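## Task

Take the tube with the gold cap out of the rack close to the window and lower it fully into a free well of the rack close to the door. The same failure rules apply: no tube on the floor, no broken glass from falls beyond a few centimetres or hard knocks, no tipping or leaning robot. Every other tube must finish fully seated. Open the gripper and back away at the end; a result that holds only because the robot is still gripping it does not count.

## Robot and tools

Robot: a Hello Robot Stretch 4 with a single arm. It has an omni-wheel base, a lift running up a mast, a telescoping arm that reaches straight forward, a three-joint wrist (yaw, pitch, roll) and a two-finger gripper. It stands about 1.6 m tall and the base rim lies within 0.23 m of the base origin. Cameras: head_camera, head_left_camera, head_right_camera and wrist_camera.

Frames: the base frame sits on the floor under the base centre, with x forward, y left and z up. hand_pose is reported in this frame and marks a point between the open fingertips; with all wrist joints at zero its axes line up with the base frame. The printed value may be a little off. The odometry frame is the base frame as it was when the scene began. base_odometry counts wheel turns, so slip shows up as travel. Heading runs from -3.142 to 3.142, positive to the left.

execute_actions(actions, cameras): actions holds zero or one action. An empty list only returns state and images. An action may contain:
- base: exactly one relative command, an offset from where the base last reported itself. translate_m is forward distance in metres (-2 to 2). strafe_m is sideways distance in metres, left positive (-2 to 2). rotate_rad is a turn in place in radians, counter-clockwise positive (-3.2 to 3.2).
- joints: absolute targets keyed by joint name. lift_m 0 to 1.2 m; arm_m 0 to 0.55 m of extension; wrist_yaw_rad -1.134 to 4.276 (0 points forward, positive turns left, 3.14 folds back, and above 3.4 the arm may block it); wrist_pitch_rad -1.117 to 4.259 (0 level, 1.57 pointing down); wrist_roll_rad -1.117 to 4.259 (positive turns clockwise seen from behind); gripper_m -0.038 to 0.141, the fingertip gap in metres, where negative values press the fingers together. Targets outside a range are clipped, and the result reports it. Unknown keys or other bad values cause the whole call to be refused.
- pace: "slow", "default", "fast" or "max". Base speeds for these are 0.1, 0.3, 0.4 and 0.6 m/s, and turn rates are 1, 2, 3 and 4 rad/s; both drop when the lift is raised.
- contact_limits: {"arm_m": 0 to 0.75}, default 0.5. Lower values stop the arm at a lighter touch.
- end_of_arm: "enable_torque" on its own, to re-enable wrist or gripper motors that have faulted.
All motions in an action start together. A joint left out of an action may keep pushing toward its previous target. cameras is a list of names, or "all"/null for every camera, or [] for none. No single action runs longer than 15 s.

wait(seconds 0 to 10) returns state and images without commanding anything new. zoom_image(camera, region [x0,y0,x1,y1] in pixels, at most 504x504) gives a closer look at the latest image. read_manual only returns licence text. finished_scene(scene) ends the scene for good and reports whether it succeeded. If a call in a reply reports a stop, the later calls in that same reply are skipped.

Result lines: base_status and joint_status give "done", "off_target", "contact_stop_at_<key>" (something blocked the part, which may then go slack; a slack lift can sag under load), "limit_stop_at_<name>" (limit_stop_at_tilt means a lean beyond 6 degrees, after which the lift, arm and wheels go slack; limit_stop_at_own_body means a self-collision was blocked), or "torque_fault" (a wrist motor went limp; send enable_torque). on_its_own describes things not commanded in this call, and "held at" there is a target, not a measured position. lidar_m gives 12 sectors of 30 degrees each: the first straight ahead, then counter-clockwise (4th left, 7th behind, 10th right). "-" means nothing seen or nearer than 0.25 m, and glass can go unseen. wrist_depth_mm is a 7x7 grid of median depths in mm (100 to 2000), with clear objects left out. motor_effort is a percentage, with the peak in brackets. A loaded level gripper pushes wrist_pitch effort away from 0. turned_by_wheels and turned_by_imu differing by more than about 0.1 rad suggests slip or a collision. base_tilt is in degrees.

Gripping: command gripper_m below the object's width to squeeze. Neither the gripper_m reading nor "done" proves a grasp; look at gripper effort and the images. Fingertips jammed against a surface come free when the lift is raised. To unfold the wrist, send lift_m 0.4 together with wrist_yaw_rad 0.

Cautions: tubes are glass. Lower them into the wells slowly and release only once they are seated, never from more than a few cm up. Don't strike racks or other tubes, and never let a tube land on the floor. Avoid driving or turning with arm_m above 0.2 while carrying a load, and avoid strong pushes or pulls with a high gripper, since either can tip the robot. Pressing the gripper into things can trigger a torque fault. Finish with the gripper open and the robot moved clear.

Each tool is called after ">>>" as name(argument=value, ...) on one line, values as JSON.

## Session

>>> execute_actions(actions=[])

Scene clock: 0.00 s.
base_odometry: x=+0.000 y=+0.000 heading=+0.000 (m, m, rad; odometry frame)
turned_by_wheels: +0.000 (rad since the last result)
turned_by_imu: +0.000 (rad since the last result)
base_tilt: forward=+0.5 right=-0.1 (deg)
lidar_m: 1.57 1.37 1.37 1.71 1.05 1.06 1.34 1.78 1.82 2.47 1.58 1.60
base_status: not commanded
joint_positions: lift_m=+0.238 arm_m=+0.002 wrist_yaw_rad=+3.227 wrist_pitch_rad=-0.013 wrist_roll_rad=-0.009 gripper_m=+0.057
joint_status: not commanded
motor_effort: lift_m=+20 arm_m=-1 wrist_yaw_rad=+1 wrist_pitch_rad=-6 wrist_roll_rad=+0 gripper_m=-3 wheel_0=+0 wheel_1=+0 wheel_2=+0 (%)
hand_pose: x=-0.1219 y=+0.0624 z=+0.4204 quat_wxyz=(-0.043, +0.007, -0.004, +0.999) (m; base frame)
wrist_depth_mm: - 125 133 - - 1618 960 / - 108 134 - 1983 1618 946 / - 114 135 - 1983 1618 931 / 138 136 202 - 1576 1118 931 / 223 - - - 1397 1138 960 / 224 1430 193 1499 198 1138 931 / 225 946 1008 110 1025 991 960
pictures: head_camera, head_left_camera, head_right_camera, wrist_camera
camera_calibration (this result's frames):
wrist_camera: T_world_to_cam=[[-0.0784906, 0.996653, 0.0228421, -0.0847463], [0.00342965, 0.0231827, -0.999725, 0.47322], [-0.996909, -0.0783907, -0.00523779, 0.110241], [0, 0, 0, 1]] pos_world=[0.101626, 0.082134, 0.475603]
Images, in order (width x height): head_camera 420x560, head_left_camera 420x672, head_right_camera 420x672, wrist_camera 616x392.

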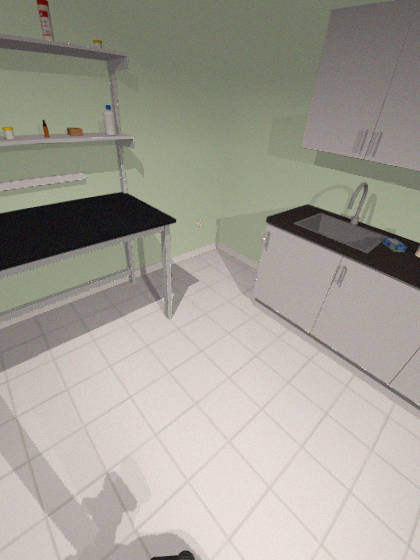

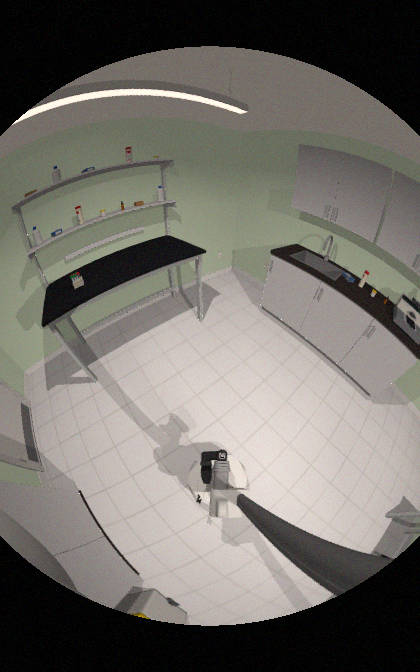

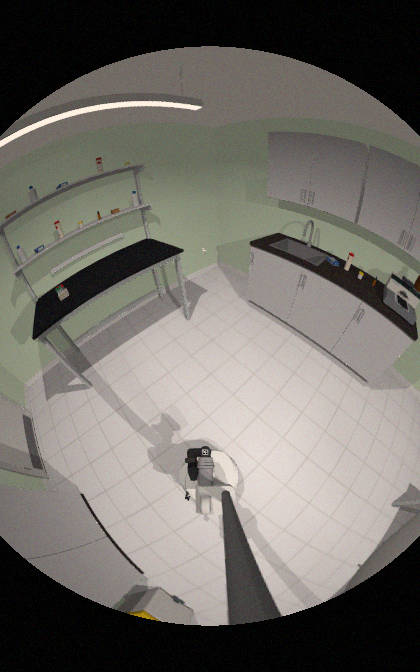

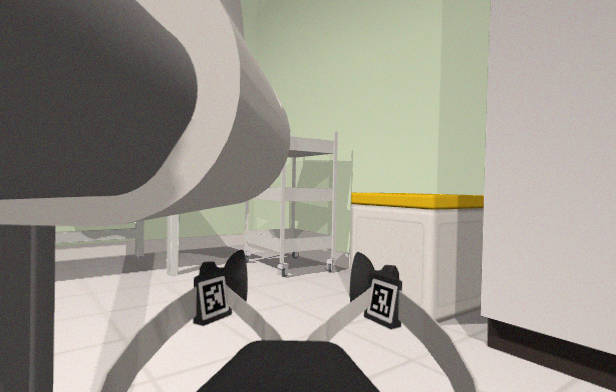

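>>> execute_actions(actions=[{"base":{"rotate_rad":-2.45},"joints":{"lift_m":0.9,"wrist_yaw_rad":0}}], cameras=["head_camera","head_left_camera","wrist_camera"])

Scene clock: 7.03 s.
base_odometry: x=+0.000 y=+0.000 heading=-2.450 (m, m, rad; odometry frame)
turned_by_wheels: -2.450 (rad since the last result)
turned_by_imu: -2.448 (rad since the last result)
base_tilt: forward=+0.5 right=-0.1 (deg)
lidar_m: 1.77 1.85 1.65 1.57 1.65 1.44 1.40 1.45 1.10 1.03 1.11 1.82
base_status: done
joint_positions: lift_m=+0.900 arm_m=+0.002 wrist_yaw_rad=+0.000 wrist_pitch_rad=-0.013 wrist_roll_rad=-0.009 gripper_m=+0.057
joint_status: all done
motor_effort: lift_m=+23(25) arm_m=-1(1) wrist_yaw_rad=-1(6) wrist_pitch_rad=-5(6) wrist_roll_rad=+0(0) gripper_m=-2(3) wheel_0=+0(6) wheel_1=-1(9) wheel_2=-1(5) (%)
hand_pose: x=+0.4615 y=-0.0873 z=+1.0818 quat_wxyz=(+1.000, -0.005, -0.007, +0.000) (m; base frame)
wrist_depth_mm: - - - - - - - / - - - - - - - / - - - - - - - / - - - - - - - / - - - 1808 - - - / - - 194 - 198 - 1708 / - - - 110 - - 1708
pictures: head_camera, head_left_camera, wrist_camera
camera_calibration (this result's frames):
wrist_camera: T_world_to_cam=[[-0.0068862, -0.999715, 0.022844, -0.112242], [-0.00542033, -0.0228069, -0.999725, 1.13592], [0.999962, -0.00700813, -0.00526173, -0.231738], [0, 0, 0, 1]] pos_world=[0.237113, -0.0879277, 1.13695]
Images, in order (width x height): head_camera 420x560, head_left_camera 420x672, wrist_camera 616x392.

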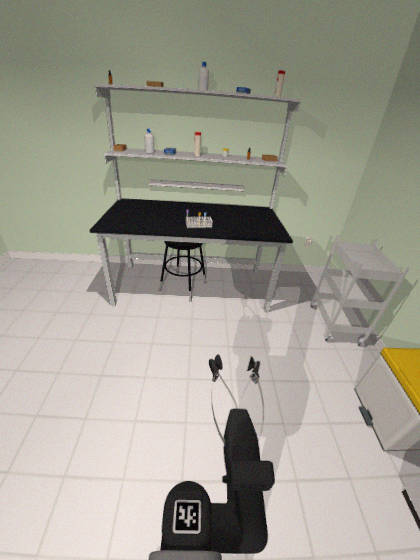

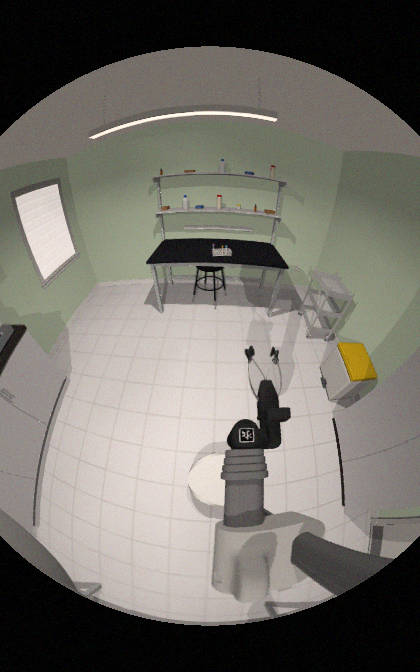

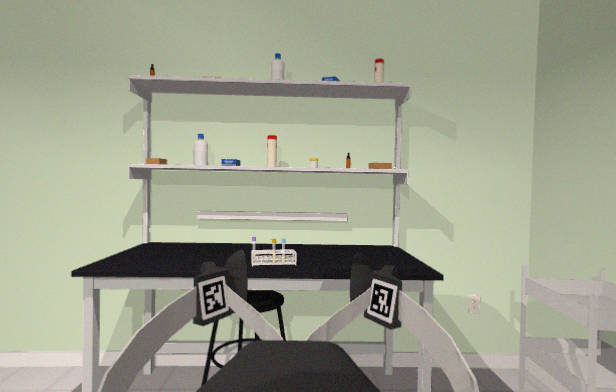

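>>> execute_actions(actions=[{"base":{"translate_m":1.3},"joints":{"lift_m":0.78,"wrist_pitch_rad":0.15,"wrist_yaw_rad":0.3},"pace":"fast"}], cameras=["head_camera","wrist_camera"])

>>> zoom_image(camera="head_camera", region=[120, 290, 240, 410])

Scene clock: 16.67 s.
base_odometry: x=-1.001 y=-0.829 heading=-2.450 (m, m, rad; odometry frame)
turned_by_wheels: +0.000 (rad since the last result)
turned_by_imu: +0.000 (rad since the last result)
base_tilt: forward=+0.6 right=-0.1 (deg)
lidar_m: 0.49 0.53 0.72 2.19 1.70 2.29 3.42 1.52 1.17 1.07 0.74 0.52
base_status: done
joint_positions: lift_m=+0.780 arm_m=+0.002 wrist_yaw_rad=+0.300 wrist_pitch_rad=+0.152 wrist_roll_rad=-0.009 gripper_m=+0.057
joint_status: all done
motor_effort: lift_m=+18(20) arm_m=-1(1) wrist_yaw_rad=+2(11) wrist_pitch_rad=-6(3) wrist_roll_rad=+0(0) gripper_m=-5(3) wheel_0=-1(6) wheel_1=-1(6) wheel_2=+1(9) (%)
hand_pose: x=+0.4713 y=+0.0007 z=+0.9147 quat_wxyz=(+0.986, -0.016, +0.074, +0.149) (m; base frame)
wrist_depth_mm: 931 904 866 866 854 842 820 / 1308 1182 1138 1060 991 931 904 / 1308 1205 1138 1060 991 946 904 / 1336 1182 1138 1078 1042 991 931 / 683 691 691 647 707 723 732 / 484 488 194 433 199 504 508 / 382 362 379 110 382 373 392
pictures: head_camera, wrist_camera
camera_calibration (this result's frames):
wrist_camera: T_world_to_cam=[[0.291869, -0.956164, 0.0237333, -0.16205], [-0.155399, -0.0718905, -0.985232, 1.0284], [0.94375, 0.283871, -0.16957, -0.065172], [0, 0, 0, 1]] pos_world=[0.268616, -0.0625137, 1.00601]
Images, in order (width x height): head_camera 420x560, wrist_camera 616x392.

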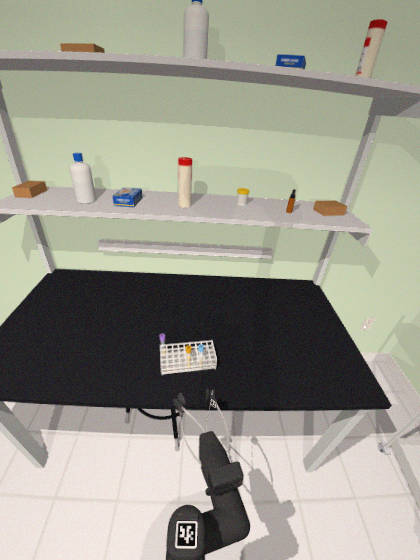

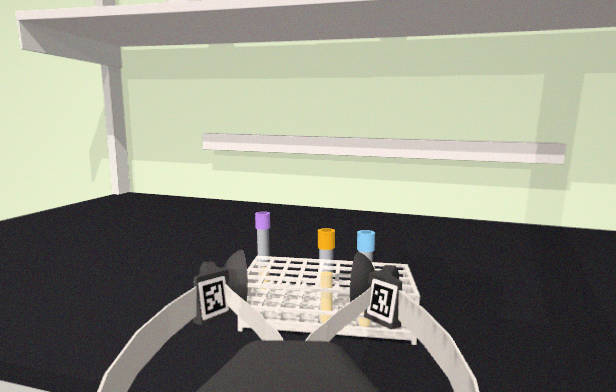

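Region (120, 290, 240, 410) of head_camera's 420x560 image, scaled by 4.200, with more detail than that image has.

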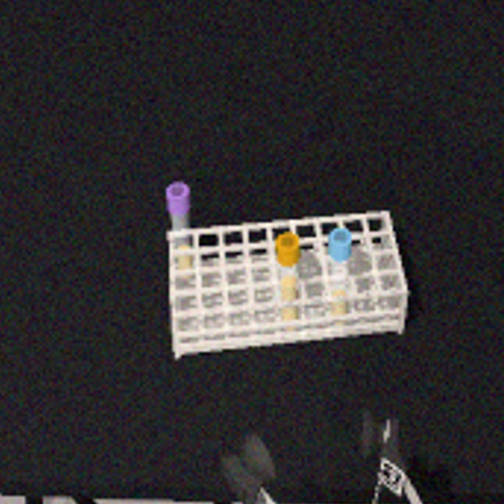

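>>> execute_actions(actions=[{"joints":{"lift_m":0.82,"wrist_yaw_rad":0.4,"gripper_m":0.03,"arm_m":0.1}}], cameras=["head_camera","wrist_camera"])

>>> execute_actions(actions=[{"joints":{"arm_m":0.163}}], cameras=["head_camera","wrist_camera"])

>>> zoom_image(camera="head_camera", region=[150, 310, 230, 390])

Scene clock: 47.63 s.
base_odometry: x=-1.001 y=-0.829 heading=-2.450 (m, m, rad; odometry frame)
turned_by_wheels: +0.000 (rad since the last result)
turned_by_imu: +0.001 (rad since the last result)
base_tilt: forward=+0.5 right=-0.1 (deg)
lidar_m: 0.51 0.53 0.72 2.20 1.71 2.30 3.43 1.51 1.18 1.08 0.73 0.52
base_status: not commanded
joint_positions: lift_m=+0.820 arm_m=+0.099 wrist_yaw_rad=+0.400 wrist_pitch_rad=+0.152 wrist_roll_rad=-0.009 gripper_m=+0.030
joint_status: all done
motor_effort: lift_m=+23(23) arm_m=+6(8) wrist_yaw_rad=+1(2) wrist_pitch_rad=-6(6) wrist_roll_rad=+0(0) gripper_m=-1(1) wheel_0=-1(1) wheel_1=-1(1) wheel_2=+1(1) (%)
hand_pose: x=+0.5666 y=+0.0305 z=+0.9543 quat_wxyz=(+0.977, -0.020, +0.074, +0.198) (m; base frame)
wrist_depth_mm: 1255 976 788 691 683 683 676 / 1308 1138 1078 960 904 842 768 / 1366 1205 1098 991 917 842 778 / 1430 1229 1118 1042 931 866 798 / 798 798 798 820 831 842 809 / 569 569 190 512 193 585 591 / 436 402 442 110 353 442 455
pictures: head_camera, wrist_camera
camera_calibration (this result's frames):
wrist_camera: T_world_to_cam=[[0.385997, -0.922194, 0.0237331, -0.21668], [-0.147396, -0.0870505, -0.985239, 1.08035], [0.910648, 0.376802, -0.169529, -0.141011], [0, 0, 0, 1]] pos_world=[0.37129, -0.0526431, 1.04564]
Images, in order (width x height): head_camera 420x560, wrist_camera 616x392.

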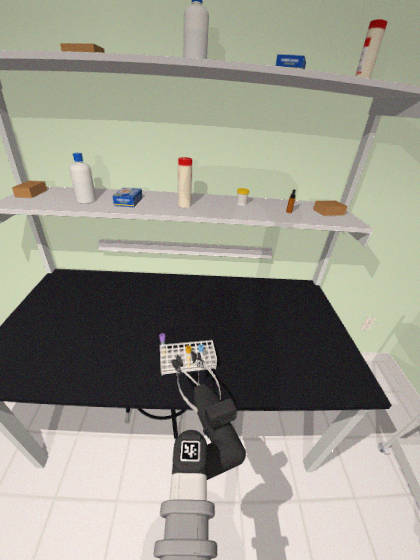

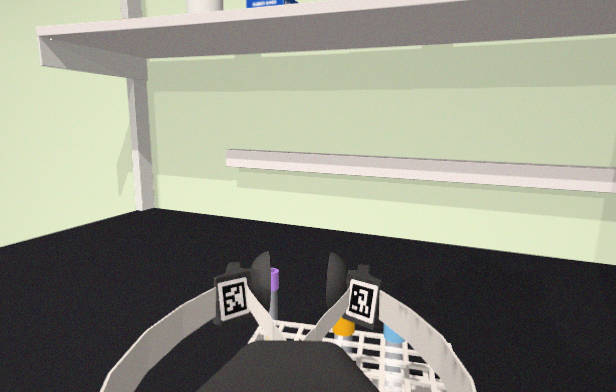

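Scene clock: 48.70 s.
base_odometry: x=-1.001 y=-0.829 heading=-2.450 (m, m, rad; odometry frame)
turned_by_wheels: +0.000 (rad since the last result)
turned_by_imu: +0.000 (rad since the last result)
base_tilt: forward=+0.6 right=-0.1 (deg)
lidar_m: 0.51 0.52 0.72 2.18 1.72 2.28 3.43 1.51 1.17 1.08 0.72 0.53
base_status: not commanded
joint_positions: lift_m=+0.820 arm_m=+0.162 wrist_yaw_rad=+0.400 wrist_pitch_rad=+0.152 wrist_roll_rad=-0.009 gripper_m=+0.030
joint_status: all done
motor_effort: lift_m=+23(23) arm_m=+5(4) wrist_yaw_rad=+1(2) wrist_pitch_rad=-7(7) wrist_roll_rad=+0(0) gripper_m=-2(3) wheel_0=-1(1) wheel_1=-1(1) wheel_2=+0(0) (%)
hand_pose: x=+0.6296 y=+0.0305 z=+0.9543 quat_wxyz=(+0.977, -0.020, +0.074, +0.198) (m; base frame)
wrist_depth_mm: 842 820 707 699 691 676 683 / 1205 1078 1008 917 831 768 715 / 1255 1098 1008 917 854 788 741 / 1308 1118 1078 946 878 788 750 / 788 809 798 820 820 809 759 / 559 559 190 517 192 585 591 / 439 404 439 110 336 439 455
pictures: head_camera, wrist_camera
camera_calibration (this result's frames):
wrist_camera: T_world_to_cam=[[0.386011, -0.922189, 0.023733, -0.241005], [-0.147392, -0.0870513, -0.98524, 1.08964], [0.910643, 0.376816, -0.169526, -0.198388], [0, 0, 0, 1]] pos_world=[0.434295, -0.0526417, 1.04564]
Images, in order (width x height): head_camera 420x560, wrist_camera 616x392.

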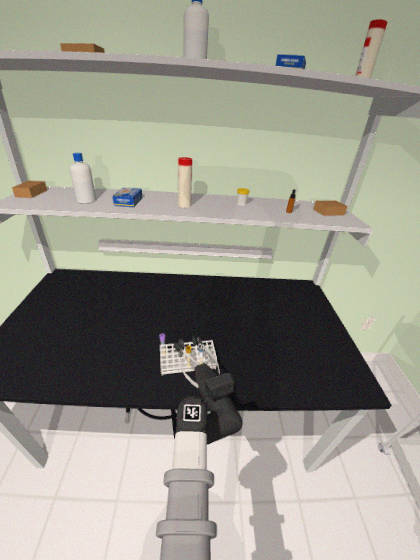

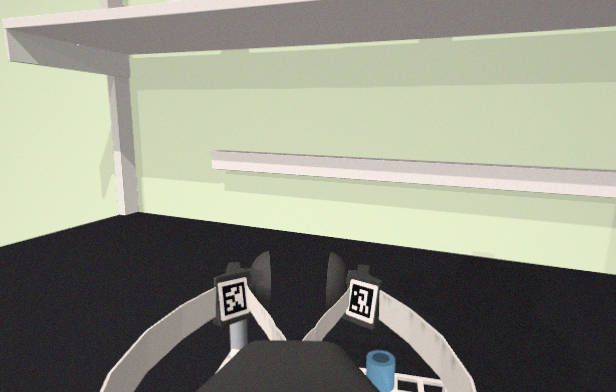

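Region (150, 310, 230, 390) of head_camera's 420x560 image, scaled by 6.300, with more detail than that image has.

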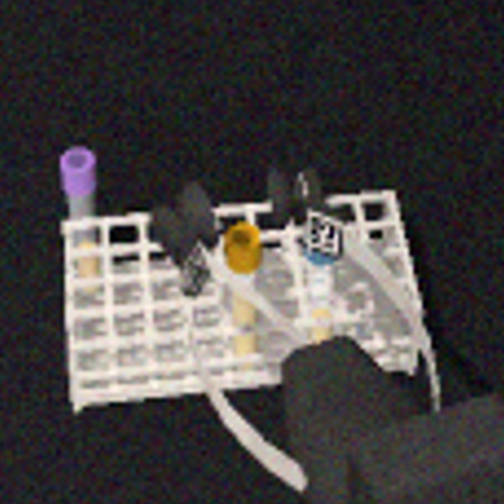

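>>> execute_actions(actions=[{"joints":{"wrist_yaw_rad":0.372,"lift_m":0.797},"pace":"slow"}], cameras=["head_camera","wrist_camera"])

>>> zoom_image(camera="head_camera", region=[150, 310, 230, 390])

>>> zoom_image(camera="wrist_camera", region=[190, 240, 410, 392])

Scene clock: 69.87 s.
base_odometry: x=-1.001 y=-0.829 heading=-2.450 (m, m, rad; odometry frame)
turned_by_wheels: +0.000 (rad since the last result)
turned_by_imu: +0.001 (rad since the last result)
base_tilt: forward=+0.6 right=-0.1 (deg)
lidar_m: 0.51 0.52 0.73 2.18 1.71 2.29 3.42 1.53 1.18 1.06 0.76 0.53
base_status: not commanded
joint_positions: lift_m=+0.797 arm_m=+0.162 wrist_yaw_rad=+0.372 wrist_pitch_rad=+0.152 wrist_roll_rad=-0.009 gripper_m=+0.030
joint_status: all done
motor_effort: lift_m=+17(23) arm_m=+5(5) wrist_yaw_rad=-1(4) wrist_pitch_rad=-5(5) wrist_roll_rad=-1(0) gripper_m=-2(5) wheel_0=+0(1) wheel_1=-1(1) wheel_2=+0(0) (%)
hand_pose: x=+0.6303 y=+0.0224 z=+0.9318 quat_wxyz=(+0.980, -0.019, +0.074, +0.185) (m; base frame)
wrist_depth_mm: 809 831 809 798 788 741 707 / 1182 1042 976 904 842 788 732 / 1229 1098 1008 891 842 778 741 / 1281 1098 1042 960 866 809 768 / 723 732 741 750 759 768 759 / 512 521 191 263 193 535 539 / 402 368 332 110 304 404 418
pictures: head_camera, wrist_camera
camera_calibration (this result's frames):
wrist_camera: T_world_to_cam=[[0.360624, -0.932409, 0.0237331, -0.232019], [-0.14972, -0.0829843, -0.98524, 1.0682], [0.920616, 0.351748, -0.169526, -0.205533], [0, 0, 0, 1]] pos_world=[0.432819, -0.0553969, 1.02309]
Images, in order (width x height): head_camera 420x560, wrist_camera 616x392.

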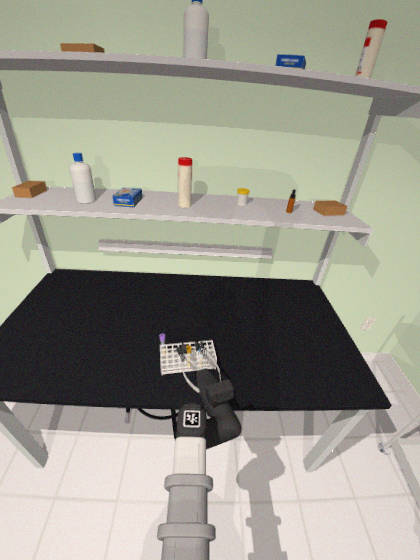

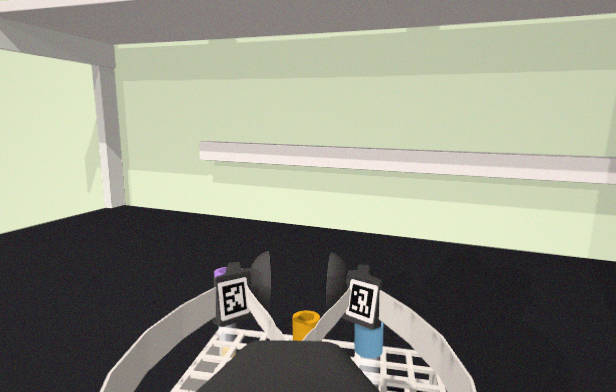

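Region (150, 310, 230, 390) of head_camera's 420x560 image, scaled by 6.300, with more detail than that image has.

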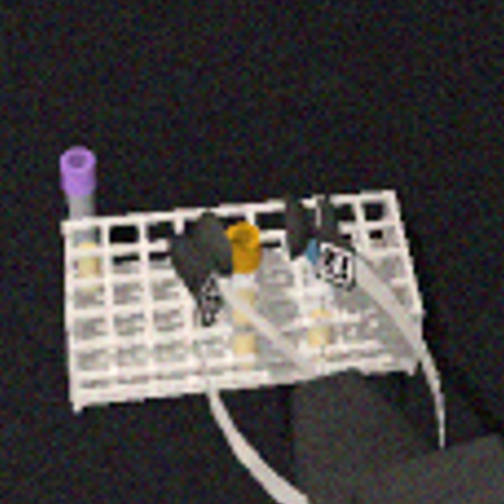

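Region (190, 240, 410, 392) of wrist_camera's 616x392 image, scaled by 2.291; it fills the top 348 rows of this view, and the rest is white.

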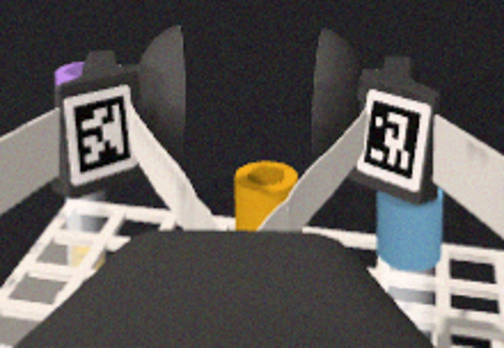

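>>> execute_actions(actions=[{"joints":{"lift_m":0.83}}], cameras=[])

>>> execute_actions(actions=[{"base":{"strafe_m":0.283},"joints":{"wrist_yaw_rad":-0.8,"arm_m":0.325}}], cameras=[])

>>> execute_actions(actions=[{"joints":{"lift_m":0.8}}], cameras=["head_camera","wrist_camera"])

>>> zoom_image(camera="wrist_camera", region=[190, 240, 410, 392])

Scene clock: 98.97 s.
base_odometry: x=-1.001 y=-0.829 heading=-2.450 (m, m, rad; odometry frame)
turned_by_wheels: +0.000 (rad since the last result)
turned_by_imu: +0.001 (rad since the last result)
base_tilt: forward=+0.5 right=-0.1 (deg)
lidar_m: 0.51 0.52 0.73 2.17 1.71 2.28 3.44 1.53 1.17 1.06 0.74 0.54
base_status: not commanded
joint_positions: lift_m=+0.830 arm_m=+0.162 wrist_yaw_rad=+0.372 wrist_pitch_rad=+0.152 wrist_roll_rad=-0.009 gripper_m=+0.030
joint_status: all done
motor_effort: lift_m=+23(24) arm_m=+5(5) wrist_yaw_rad=+0(1) wrist_pitch_rad=-6(5) wrist_roll_rad=+0(0) gripper_m=-1(3) wheel_0=-1(1) wheel_1=-1(1) wheel_2=+0(1) (%)
hand_pose: x=+0.6303 y=+0.0224 z=+0.9643 quat_wxyz=(+0.980, -0.019, +0.074, +0.185) (m; base frame)
wrist_depth_mm: 820 778 654 654 640 640 634 / 1182 1060 976 904 842 778 723 / 1229 1098 991 917 854 798 750 / 1255 1098 1042 931 866 809 732 / 831 831 842 842 854 820 778 / 585 585 191 535 192 603 615 / 452 415 455 110 442 455 469
pictures: none
No camera images: the call's "cameras" was empty. Leave "cameras" out to get every camera's image.

Scene clock: 101.23 s.
base_odometry: x=-0.821 y=-1.047 heading=-2.450 (m, m, rad; odometry frame)
turned_by_wheels: +0.000 (rad since the last result)
turned_by_imu: +0.000 (rad since the last result)
base_tilt: forward=+0.6 right=-0.1 (deg)
lidar_m: 0.50 0.53 0.71 1.92 1.46 1.89 3.42 1.87 1.46 1.36 0.72 0.53
base_status: done
joint_positions: lift_m=+0.830 arm_m=+0.324 wrist_yaw_rad=-0.800 wrist_pitch_rad=+0.152 wrist_roll_rad=-0.009 gripper_m=+0.030
joint_status: all done
motor_effort: lift_m=+23(23) arm_m=+6(6) wrist_yaw_rad=+0(1) wrist_pitch_rad=-6(6) wrist_roll_rad=+0(0) gripper_m=-6(2) wheel_0=+0(8) wheel_1=-1(7) wheel_2=+0(0) (%)
hand_pose: x=+0.6310 y=-0.2654 z=+0.9643 quat_wxyz=(+0.919, +0.025, +0.072, -0.388) (m; base frame)
wrist_depth_mm: 661 691 668 866 1464 1576 1366 / 683 788 946 1098 1576 1576 1397 / 699 798 991 1182 1618 1661 1430 / 683 820 1008 1205 1661 1708 1430 / 715 809 842 842 866 1618 1281 / 585 585 190 535 191 609 654 / 452 415 455 110 442 459 521
pictures: none
No camera images: the call's "cameras" was empty. Leave "cameras" out to get every camera's image.

Scene clock: 102.13 s.
base_odometry: x=-0.821 y=-1.047 heading=-2.450 (m, m, rad; odometry frame)
turned_by_wheels: +0.000 (rad since the last result)
turned_by_imu: +0.000 (rad since the last result)
base_tilt: forward=+0.5 right=-0.1 (deg)
lidar_m: 0.50 0.53 0.70 1.92 1.46 1.88 3.43 1.87 1.45 1.37 0.74 0.52
base_status: not commanded
joint_positions: lift_m=+0.800 arm_m=+0.324 wrist_yaw_rad=-0.800 wrist_pitch_rad=+0.152 wrist_roll_rad=-0.009 gripper_m=+0.030
joint_status: all done
motor_effort: lift_m=+18(22) arm_m=+5(6) wrist_yaw_rad=+0(0) wrist_pitch_rad=-6(6) wrist_roll_rad=+0(0) gripper_m=-3(6) wheel_0=+0(0) wheel_1=+0(0) wheel_2=+0(0) (%)
hand_pose: x=+0.6310 y=-0.2654 z=+0.9347 quat_wxyz=(+0.919, +0.025, +0.072, -0.388) (m; base frame)
wrist_depth_mm: 676 750 798 788 1499 1576 1397 / 691 809 960 1118 1576 1576 1430 / 676 788 976 1182 1661 1618 1430 / 699 842 991 1160 1708 1661 1464 / 699 741 750 759 768 798 1098 / 525 525 191 282 193 549 597 / 402 373 389 110 399 410 466
pictures: head_camera, wrist_camera
camera_calibration (this result's frames):
wrist_camera: T_world_to_cam=[[-0.719249, -0.694347, 0.0237335, 0.243931], [-0.134606, 0.105757, -0.98524, 1.08789], [0.681588, -0.711827, -0.169528, -0.235857], [0, 0, 0, 1]] pos_world=[0.482641, -0.113568, 1.02606]
Images, in order (width x height): head_camera 420x560, wrist_camera 616x392.

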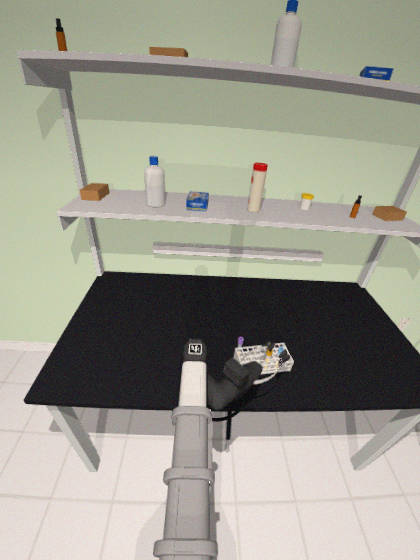

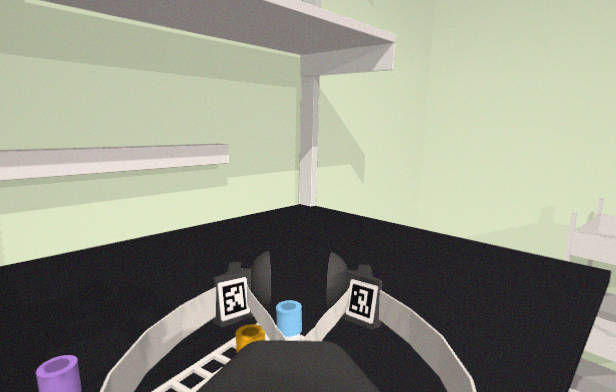

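Region (190, 240, 410, 392) of wrist_camera's 616x392 image, scaled by 2.291; it fills the top 348 rows of this view, and the rest is white.

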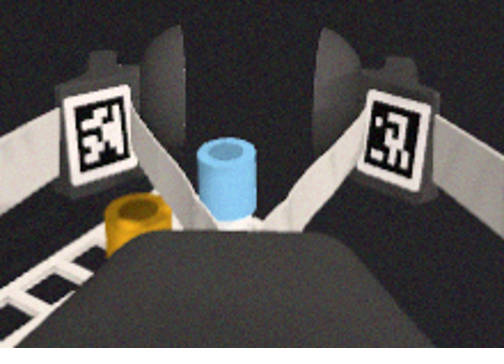

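>>> execute_actions(actions=[{"base":{"strafe_m":0.028},"joints":{"arm_m":0.337,"lift_m":0.803},"pace":"slow"}], cameras=["head_camera","wrist_camera"])

>>> zoom_image(camera="wrist_camera", region=[190, 240, 410, 392])

>>> zoom_image(camera="head_camera", region=[235, 315, 315, 395])

Scene clock: 113.53 s.
base_odometry: x=-0.803 y=-1.069 heading=-2.450 (m, m, rad; odometry frame)
turned_by_wheels: +0.000 (rad since the last result)
turned_by_imu: +0.001 (rad since the last result)
base_tilt: forward=+0.5 right=-0.1 (deg)
lidar_m: 0.50 0.51 0.71 1.87 1.42 1.84 3.39 1.98 1.50 1.39 0.74 0.52
base_status: done
joint_positions: lift_m=+0.803 arm_m=+0.336 wrist_yaw_rad=-0.800 wrist_pitch_rad=+0.152 wrist_roll_rad=-0.009 gripper_m=+0.030
joint_status: all done
motor_effort: lift_m=+23(23) arm_m=+5(7) wrist_yaw_rad=+0(1) wrist_pitch_rad=-7(7) wrist_roll_rad=+0(0) gripper_m=-3(3) wheel_0=-2(4) wheel_1=+2(4) wheel_2=+0(2) (%)
hand_pose: x=+0.6430 y=-0.2654 z=+0.9373 quat_wxyz=(+0.919, +0.025, +0.072, -0.388) (m; base frame)
wrist_depth_mm: 661 732 788 778 1464 1618 1397 / 676 788 946 1098 1537 1618 1430 / 676 768 946 1160 1618 1661 1464 / 691 820 991 1160 1661 1661 1430 / 691 750 759 768 788 798 1098 / 525 530 190 384 192 549 559 / 410 303 415 110 402 415 445
pictures: head_camera, wrist_camera
camera_calibration (this result's frames):
wrist_camera: T_world_to_cam=[[-0.719287, -0.694308, 0.0237335, 0.252509], [-0.1346, 0.105764, -0.98524, 1.09201], [0.681549, -0.711864, -0.169528, -0.243573], [0, 0, 0, 1]] pos_world=[0.494618, -0.113568, 1.02861]
Images, in order (width x height): head_camera 420x560, wrist_camera 616x392.

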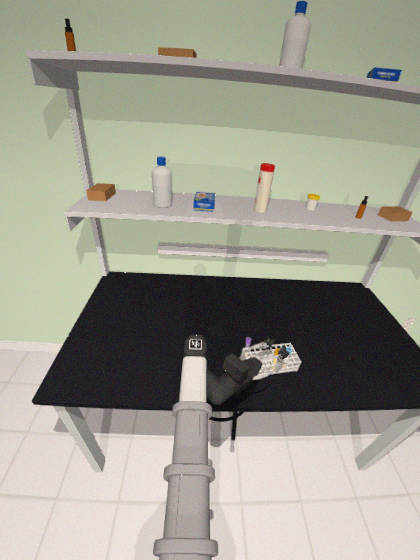

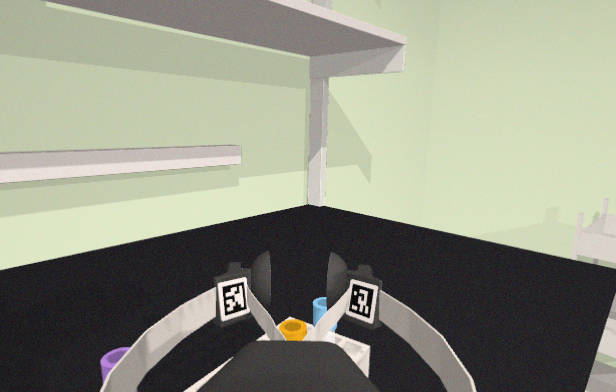

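Region (190, 240, 410, 392) of wrist_camera's 616x392 image, scaled by 2.291; it fills the top 348 rows of this view, and the rest is white.

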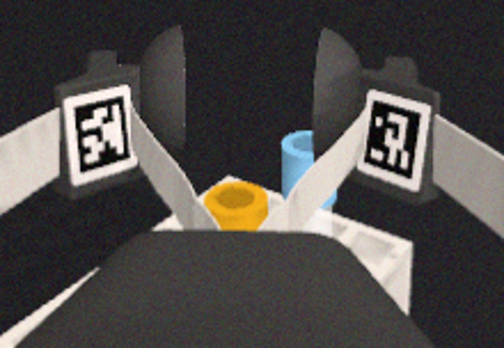

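Region (235, 315, 315, 395) of head_camera's 420x560 image, scaled by 6.300, with more detail than that image has.

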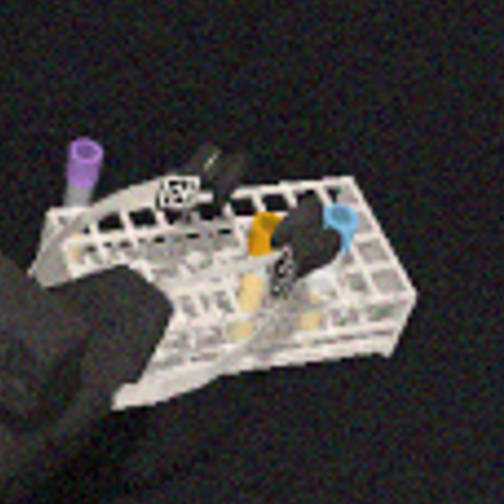

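>>> execute_actions(actions=[{"joints":{"wrist_yaw_rad":-0.788,"lift_m":0.783},"pace":"slow"}], cameras=["wrist_camera"])

>>> zoom_image(camera="wrist_camera", region=[190, 240, 410, 392])

Scene clock: 122.43 s.
base_odometry: x=-0.803 y=-1.069 heading=-2.450 (m, m, rad; odometry frame)
turned_by_wheels: +0.000 (rad since the last result)
turned_by_imu: +0.001 (rad since the last result)
base_tilt: forward=+0.6 right=-0.1 (deg)
lidar_m: 0.49 0.51 0.70 1.87 1.40 1.83 3.41 1.98 1.49 1.37 0.73 0.53
base_status: not commanded
joint_positions: lift_m=+0.783 arm_m=+0.336 wrist_yaw_rad=-0.788 wrist_pitch_rad=+0.152 wrist_roll_rad=-0.009 gripper_m=+0.030
joint_status: all done
motor_effort: lift_m=+17(21) arm_m=+6(6) wrist_yaw_rad=+2(4) wrist_pitch_rad=-5(5) wrist_roll_rad=+1(0) gripper_m=-7(1) wheel_0=-2(2) wheel_1=+2(2) wheel_2=+0(0) (%)
hand_pose: x=+0.6459 y=-0.2639 z=+0.9178 quat_wxyz=(+0.921, +0.025, +0.072, -0.383) (m; base frame)
wrist_depth_mm: 661 750 854 854 1008 1618 1430 / 676 778 931 1138 1464 1618 1430 / 647 750 917 1138 1537 1708 1464 / 707 809 960 1138 1618 1708 1464 / 683 691 707 707 723 732 741 / 488 488 190 253 192 508 517 / 377 218 382 110 357 387 413
pictures: wrist_camera
camera_calibration (this result's frames):
wrist_camera: T_world_to_cam=[[-0.711485, -0.7023, 0.0237334, 0.249025], [-0.135773, 0.104253, -0.98524, 1.07337], [0.68946, -0.704206, -0.169528, -0.2509], [0, 0, 0, 1]] pos_world=[0.495897, -0.113698, 1.00908]
Images, in order (width x height): wrist_camera 616x392.

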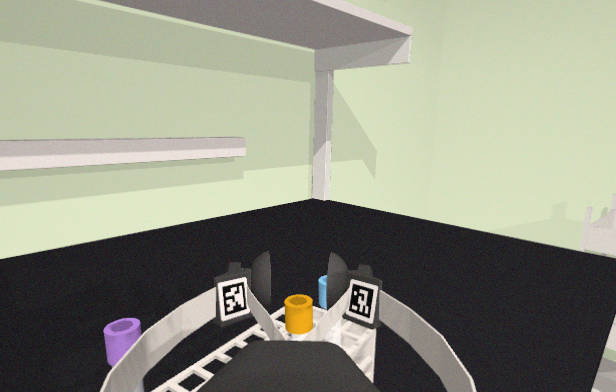

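Region (190, 240, 410, 392) of wrist_camera's 616x392 image, scaled by 2.291; it fills the top 348 rows of this view, and the rest is white.

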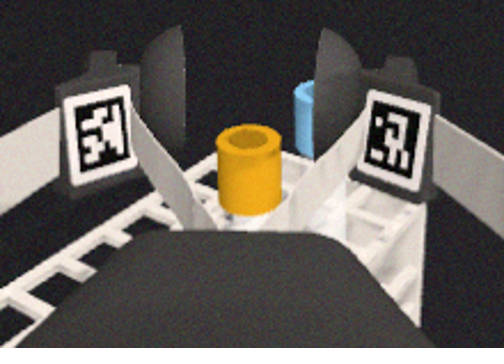

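>>> execute_actions(actions=[{"joints":{"lift_m":0.777},"pace":"slow"}], cameras=[])

>>> execute_actions(actions=[{"joints":{"gripper_m":-0.005}}], cameras=["wrist_camera"])

>>> execute_actions(actions=[{"joints":{"lift_m":0.80},"pace":"slow"}], cameras=["wrist_camera","head_camera"])

>>> zoom_image(camera="wrist_camera", region=[190, 240, 410, 392])

Scene clock: 131.10 s.
base_odometry: x=-0.803 y=-1.069 heading=-2.450 (m, m, rad; odometry frame)
turned_by_wheels: +0.000 (rad since the last result)
turned_by_imu: +0.001 (rad since the last result)
base_tilt: forward=+0.6 right=-0.1 (deg)
lidar_m: 0.50 0.53 0.70 1.89 1.42 1.85 3.42 1.97 1.48 1.38 0.72 0.53
base_status: not commanded
joint_positions: lift_m=+0.777 arm_m=+0.336 wrist_yaw_rad=-0.788 wrist_pitch_rad=+0.152 wrist_roll_rad=-0.009 gripper_m=+0.030
joint_status: all done
motor_effort: lift_m=+17(16) arm_m=+5(6) wrist_yaw_rad=+2(2) wrist_pitch_rad=-5(6) wrist_roll_rad=+0(0) gripper_m=-1(4) wheel_0=-2(2) wheel_1=+2(2) wheel_2=+0(0) (%)
hand_pose: x=+0.6459 y=-0.2639 z=+0.9118 quat_wxyz=(+0.921, +0.025, +0.072, -0.383) (m; base frame)
wrist_depth_mm: 676 750 854 878 991 1618 1430 / 676 778 917 1098 1499 1618 1430 / 654 778 917 1160 1576 1661 1464 / 699 809 960 1138 1576 1708 1499 / 668 668 691 691 707 715 732 / 469 477 190 252 192 496 508 / 368 219 297 110 349 375 407
pictures: none
No camera images: the call's "cameras" was empty. Leave "cameras" out to get every camera's image.

Scene clock: 132.23 s.
base_odometry: x=-0.803 y=-1.069 heading=-2.450 (m, m, rad; odometry frame)
turned_by_wheels: +0.000 (rad since the last result)
turned_by_imu: +0.000 (rad since the last result)
base_tilt: forward=+0.5 right=-0.1 (deg)
lidar_m: 0.50 0.52 0.72 1.87 1.41 1.84 3.41 1.97 1.50 1.38 0.73 0.51
base_status: not commanded
joint_positions: lift_m=+0.777 arm_m=+0.336 wrist_yaw_rad=-0.788 wrist_pitch_rad=+0.152 wrist_roll_rad=-0.009 gripper_m=-0.005
joint_status: all done
motor_effort: lift_m=+17(18) arm_m=+6(5) wrist_yaw_rad=+2(2) wrist_pitch_rad=-7(4) wrist_roll_rad=+0(0) gripper_m=-6(10) wheel_0=-2(2) wheel_1=+2(2) wheel_2=+0(0) (%)
hand_pose: x=+0.6459 y=-0.2639 z=+0.9118 quat_wxyz=(+0.921, +0.025, +0.072, -0.383) (m; base frame)
wrist_depth_mm: 661 750 854 891 991 1618 1397 / 676 788 931 1118 1499 1618 1430 / 661 768 931 1160 1537 1661 1430 / 699 820 946 1118 1618 1661 1430 / 661 676 683 699 707 715 723 / 469 477 186 202 439 496 508 / 368 216 294 110 347 382 404
pictures: wrist_camera
camera_calibration (this result's frames):
wrist_camera: T_world_to_cam=[[-0.71148, -0.702306, 0.0237336, 0.249164], [-0.135774, 0.104252, -0.98524, 1.06747], [0.689465, -0.7042, -0.169528, -0.251918], [0, 0, 0, 1]] pos_world=[0.495898, -0.113698, 1.00309]
Images, in order (width x height): wrist_camera 616x392.

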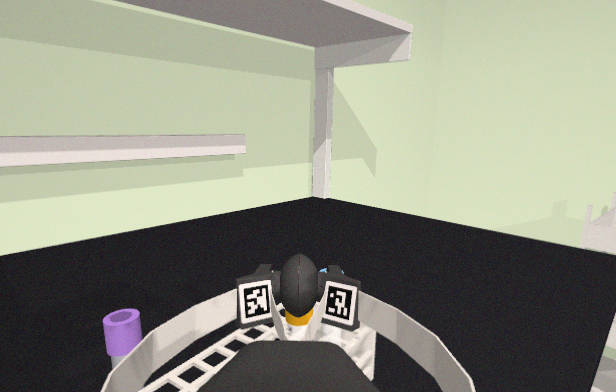

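Scene clock: 133.20 s.
base_odometry: x=-0.803 y=-1.069 heading=-2.450 (m, m, rad; odometry frame)
turned_by_wheels: +0.000 (rad since the last result)
turned_by_imu: +0.000 (rad since the last result)
base_tilt: forward=+0.6 right=-0.1 (deg)
lidar_m: 0.50 0.53 0.71 1.87 1.42 1.85 3.40 1.95 1.49 1.39 0.72 0.53
base_status: not commanded
joint_positions: lift_m=+0.800 arm_m=+0.336 wrist_yaw_rad=-0.788 wrist_pitch_rad=+0.152 wrist_roll_rad=-0.009 gripper_m=-0.005
joint_status: all done
motor_effort: lift_m=+23(24) arm_m=+5(6) wrist_yaw_rad=+2(2) wrist_pitch_rad=-5(6) wrist_roll_rad=+0(0) gripper_m=-7(7) wheel_0=-2(2) wheel_1=+2(2) wheel_2=+0(0) (%)
hand_pose: x=+0.6459 y=-0.2639 z=+0.9343 quat_wxyz=(+0.921, +0.025, +0.072, -0.383) (m; base frame)
wrist_depth_mm: 668 732 788 798 1366 1618 1430 / 676 778 917 1098 1499 1661 1464 / 661 768 904 1160 1618 1661 1464 / 691 820 976 1160 1618 1661 1430 / 683 741 750 750 768 788 1078 / 521 521 185 203 480 544 559 / 404 224 404 110 370 418 442
pictures: head_camera, wrist_camera
camera_calibration (this result's frames):
wrist_camera: T_world_to_cam=[[-0.711473, -0.702313, 0.0237336, 0.248627], [-0.135775, 0.104251, -0.98524, 1.08966], [0.689472, -0.704193, -0.169528, -0.248105], [0, 0, 0, 1]] pos_world=[0.495901, -0.113698, 1.02561]
Images, in order (width x height): head_camera 420x560, wrist_camera 616x392.

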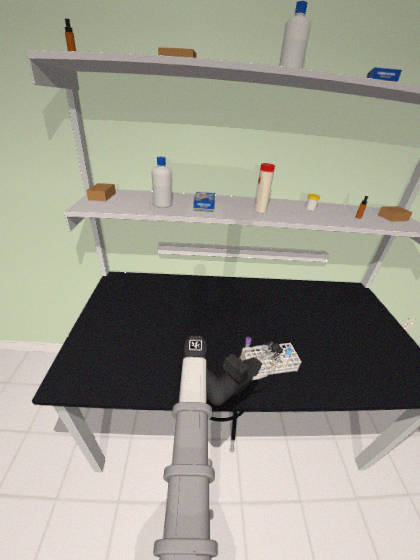

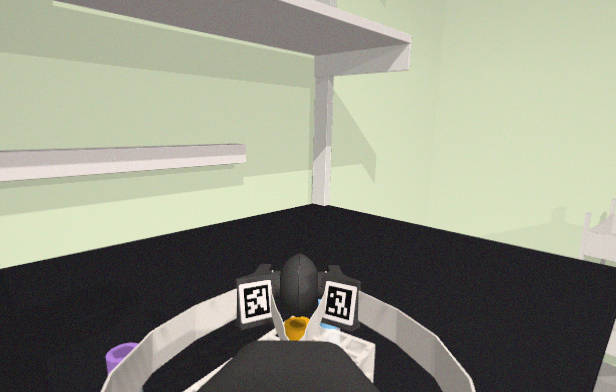

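Region (190, 240, 410, 392) of wrist_camera's 616x392 image, scaled by 2.291; it fills the top 348 rows of this view, and the rest is white.

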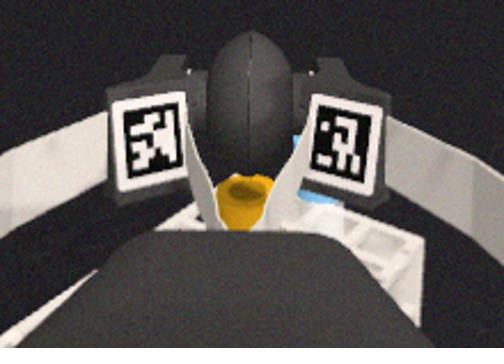

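>>> execute_actions(actions=[{"base":{"strafe_m":-0.013},"joints":{"gripper_m":0.03,"arm_m":0.35},"pace":"default"}], cameras=[])

>>> execute_actions(actions=[{"joints":{"lift_m":0.782},"pace":"slow"}], cameras=["wrist_camera","head_camera"])

>>> zoom_image(camera="wrist_camera", region=[190, 240, 410, 392])

>>> zoom_image(camera="head_camera", region=[235, 315, 315, 395])

Scene clock: 145.40 s.
base_odometry: x=-0.812 y=-1.059 heading=-2.450 (m, m, rad; odometry frame)
turned_by_wheels: +0.000 (rad since the last result)
turned_by_imu: +0.001 (rad since the last result)
base_tilt: forward=+0.6 right=-0.1 (deg)
lidar_m: 0.49 0.52 0.72 1.89 1.43 1.88 2.80 1.95 1.48 1.38 0.74 0.52
base_status: done
joint_positions: lift_m=+0.800 arm_m=+0.349 wrist_yaw_rad=-0.788 wrist_pitch_rad=+0.152 wrist_roll_rad=-0.009 gripper_m=+0.030
joint_status: all done
motor_effort: lift_m=+23(23) arm_m=+6(4) wrist_yaw_rad=+1(2) wrist_pitch_rad=-7(7) wrist_roll_rad=+0(0) gripper_m=-2(3) wheel_0=-1(7) wheel_1=+1(4) wheel_2=+0(2) (%)
hand_pose: x=+0.6590 y=-0.2638 z=+0.9343 quat_wxyz=(+0.921, +0.025, +0.072, -0.383) (m; base frame)
wrist_depth_mm: 661 732 798 778 1281 1576 1397 / 668 768 917 1098 1464 1618 1397 / 654 759 917 1160 1499 1708 1464 / 676 798 960 1138 1576 1708 1430 / 683 741 759 759 768 798 1078 / 521 525 191 473 192 549 554 / 404 212 407 110 394 410 427
pictures: none
No camera images: the call's "cameras" was empty. Leave "cameras" out to get every camera's image.

Scene clock: 146.30 s.
base_odometry: x=-0.812 y=-1.059 heading=-2.450 (m, m, rad; odometry frame)
turned_by_wheels: +0.000 (rad since the last result)
turned_by_imu: +0.000 (rad since the last result)
base_tilt: forward=+0.5 right=-0.1 (deg)
lidar_m: 0.48 0.51 0.70 1.90 1.43 1.87 2.81 1.95 1.48 1.37 0.74 0.52
base_status: not commanded
joint_positions: lift_m=+0.782 arm_m=+0.349 wrist_yaw_rad=-0.788 wrist_pitch_rad=+0.152 wrist_roll_rad=-0.009 gripper_m=+0.030
joint_status: all done
motor_effort: lift_m=+17(22) arm_m=+5(5) wrist_yaw_rad=+1(1) wrist_pitch_rad=-7(5) wrist_roll_rad=+0(0) gripper_m=+0(1) wheel_0=-1(0) wheel_1=+0(0) wheel_2=+0(0) (%)
hand_pose: x=+0.6590 y=-0.2638 z=+0.9168 quat_wxyz=(+0.921, +0.025, +0.072, -0.383) (m; base frame)
wrist_depth_mm: 647 741 854 854 960 1618 1397 / 668 768 917 1098 1464 1618 1397 / 647 741 891 1138 1576 1618 1397 / 691 798 931 1078 1576 1661 1464 / 668 691 691 715 715 732 917 / 480 488 191 234 191 508 517 / 377 198 379 110 353 382 394
pictures: head_camera, wrist_camera
camera_calibration (this result's frames):
wrist_camera: T_world_to_cam=[[-0.711266, -0.702522, 0.0237336, 0.258197], [-0.135806, 0.104211, -0.98524, 1.07417], [0.689679, -0.703991, -0.169528, -0.260159], [0, 0, 0, 1]] pos_world=[0.508951, -0.113701, 1.00808]
Images, in order (width x height): head_camera 420x560, wrist_camera 616x392.

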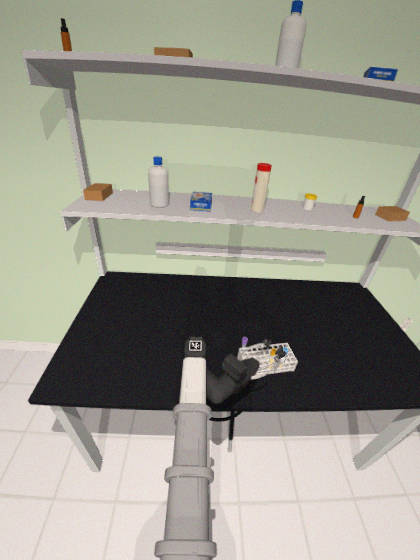

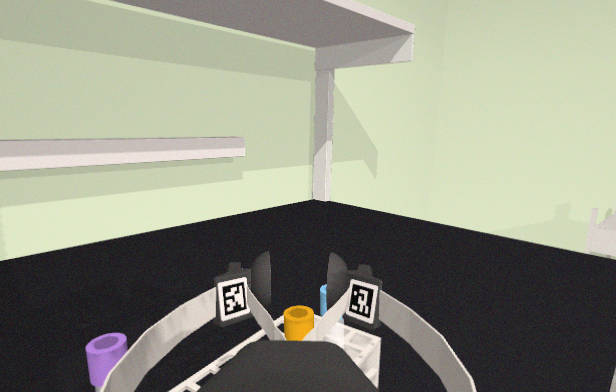

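Region (190, 240, 410, 392) of wrist_camera's 616x392 image, scaled by 2.291; it fills the top 348 rows of this view, and the rest is white.

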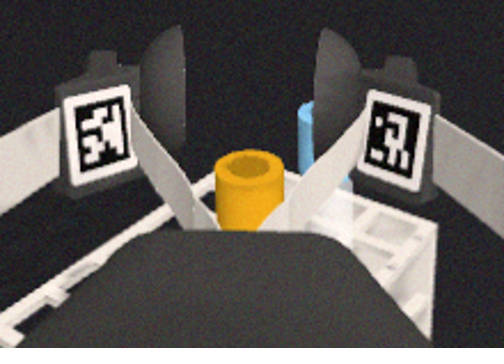

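Region (235, 315, 315, 395) of head_camera's 420x560 image, scaled by 6.300, with more detail than that image has.

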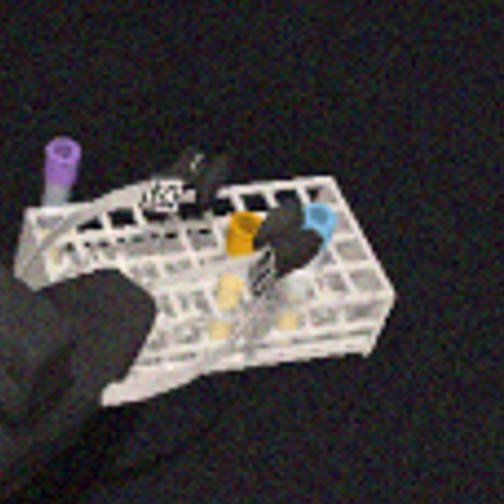

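>>> execute_actions(actions=[{"joints":{"lift_m":0.771},"pace":"slow"}], cameras=["wrist_camera"])

>>> execute_actions(actions=[{"joints":{"gripper_m":0.012}}], cameras=["wrist_camera"])

>>> zoom_image(camera="wrist_camera", region=[190, 240, 410, 392])

Scene clock: 156.83 s.
base_odometry: x=-0.812 y=-1.059 heading=-2.450 (m, m, rad; odometry frame)
turned_by_wheels: +0.000 (rad since the last result)
turned_by_imu: +0.001 (rad since the last result)
base_tilt: forward=+0.5 right=-0.1 (deg)
lidar_m: 0.49 0.53 0.69 1.91 1.44 1.86 2.80 1.95 1.47 1.36 0.71 0.52
base_status: not commanded
joint_positions: lift_m=+0.771 arm_m=+0.349 wrist_yaw_rad=-0.788 wrist_pitch_rad=+0.152 wrist_roll_rad=-0.009 gripper_m=+0.030
joint_status: all done
motor_effort: lift_m=+17(19) arm_m=+6(5) wrist_yaw_rad=+1(2) wrist_pitch_rad=-4(6) wrist_roll_rad=-1(0) gripper_m=-3(1) wheel_0=-1(0) wheel_1=+1(0) wheel_2=+0(0) (%)
hand_pose: x=+0.6590 y=-0.2638 z=+0.9058 quat_wxyz=(+0.921, +0.025, +0.072, -0.383) (m; base frame)
wrist_depth_mm: 654 759 854 904 960 1618 1397 / 661 778 917 1098 1464 1661 1430 / 647 750 917 1118 1537 1618 1430 / 691 798 931 1098 1576 1661 1430 / 654 661 668 668 691 699 707 / 462 462 190 233 192 480 492 / 359 196 362 110 338 366 377
pictures: wrist_camera
camera_calibration (this result's frames):
wrist_camera: T_world_to_cam=[[-0.711266, -0.702522, 0.0237337, 0.258458], [-0.135806, 0.104211, -0.98524, 1.06334], [0.689679, -0.703991, -0.169528, -0.262023], [0, 0, 0, 1]] pos_world=[0.508951, -0.113701, 0.99709]
Images, in order (width x height): wrist_camera 616x392.

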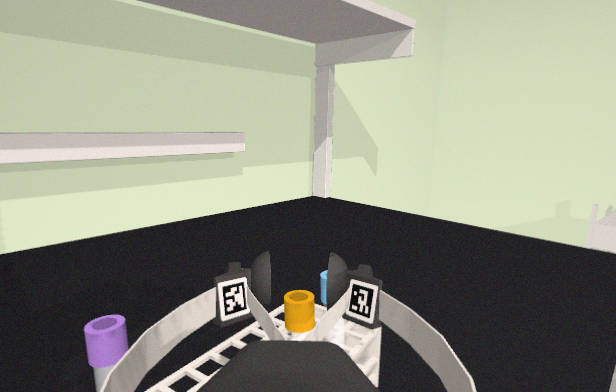

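Scene clock: 157.73 s.
base_odometry: x=-0.812 y=-1.059 heading=-2.450 (m, m, rad; odometry frame)
turned_by_wheels: +0.000 (rad since the last result)
turned_by_imu: +0.000 (rad since the last result)
base_tilt: forward=+0.5 right=-0.1 (deg)
lidar_m: 0.50 0.54 0.71 1.89 1.44 1.86 2.79 1.97 1.47 1.38 0.73 0.54
base_status: not commanded
joint_positions: lift_m=+0.771 arm_m=+0.349 wrist_yaw_rad=-0.788 wrist_pitch_rad=+0.152 wrist_roll_rad=-0.009 gripper_m=+0.012
joint_status: all done
motor_effort: lift_m=+17(17) arm_m=+5(5) wrist_yaw_rad=+1(2) wrist_pitch_rad=-6(4) wrist_roll_rad=+0(0) gripper_m=-3(2) wheel_0=+0(0) wheel_1=+1(1) wheel_2=+0(0) (%)
hand_pose: x=+0.6590 y=-0.2638 z=+0.9058 quat_wxyz=(+0.921, +0.025, +0.072, -0.383) (m; base frame)
wrist_depth_mm: 647 750 842 917 976 1618 1397 / 668 768 917 1118 1430 1618 1397 / 654 750 917 1160 1499 1661 1430 / 691 798 931 1118 1537 1661 1464 / 647 654 661 676 683 699 707 / 462 466 190 211 336 488 492 / 357 196 345 110 340 373 377
pictures: wrist_camera
camera_calibration (this result's frames):
wrist_camera: T_world_to_cam=[[-0.711266, -0.702522, 0.0237335, 0.258458], [-0.135805, 0.104211, -0.98524, 1.06334], [0.689679, -0.703991, -0.169528, -0.262023], [0, 0, 0, 1]] pos_world=[0.508951, -0.113701, 0.99709]
Images, in order (width x height): wrist_camera 616x392.

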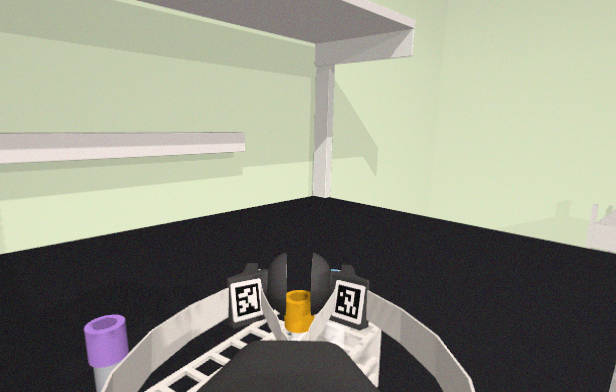

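Region (190, 240, 410, 392) of wrist_camera's 616x392 image, scaled by 2.291; it fills the top 348 rows of this view, and the rest is white.

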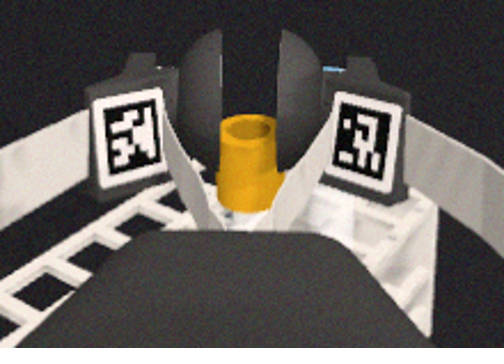

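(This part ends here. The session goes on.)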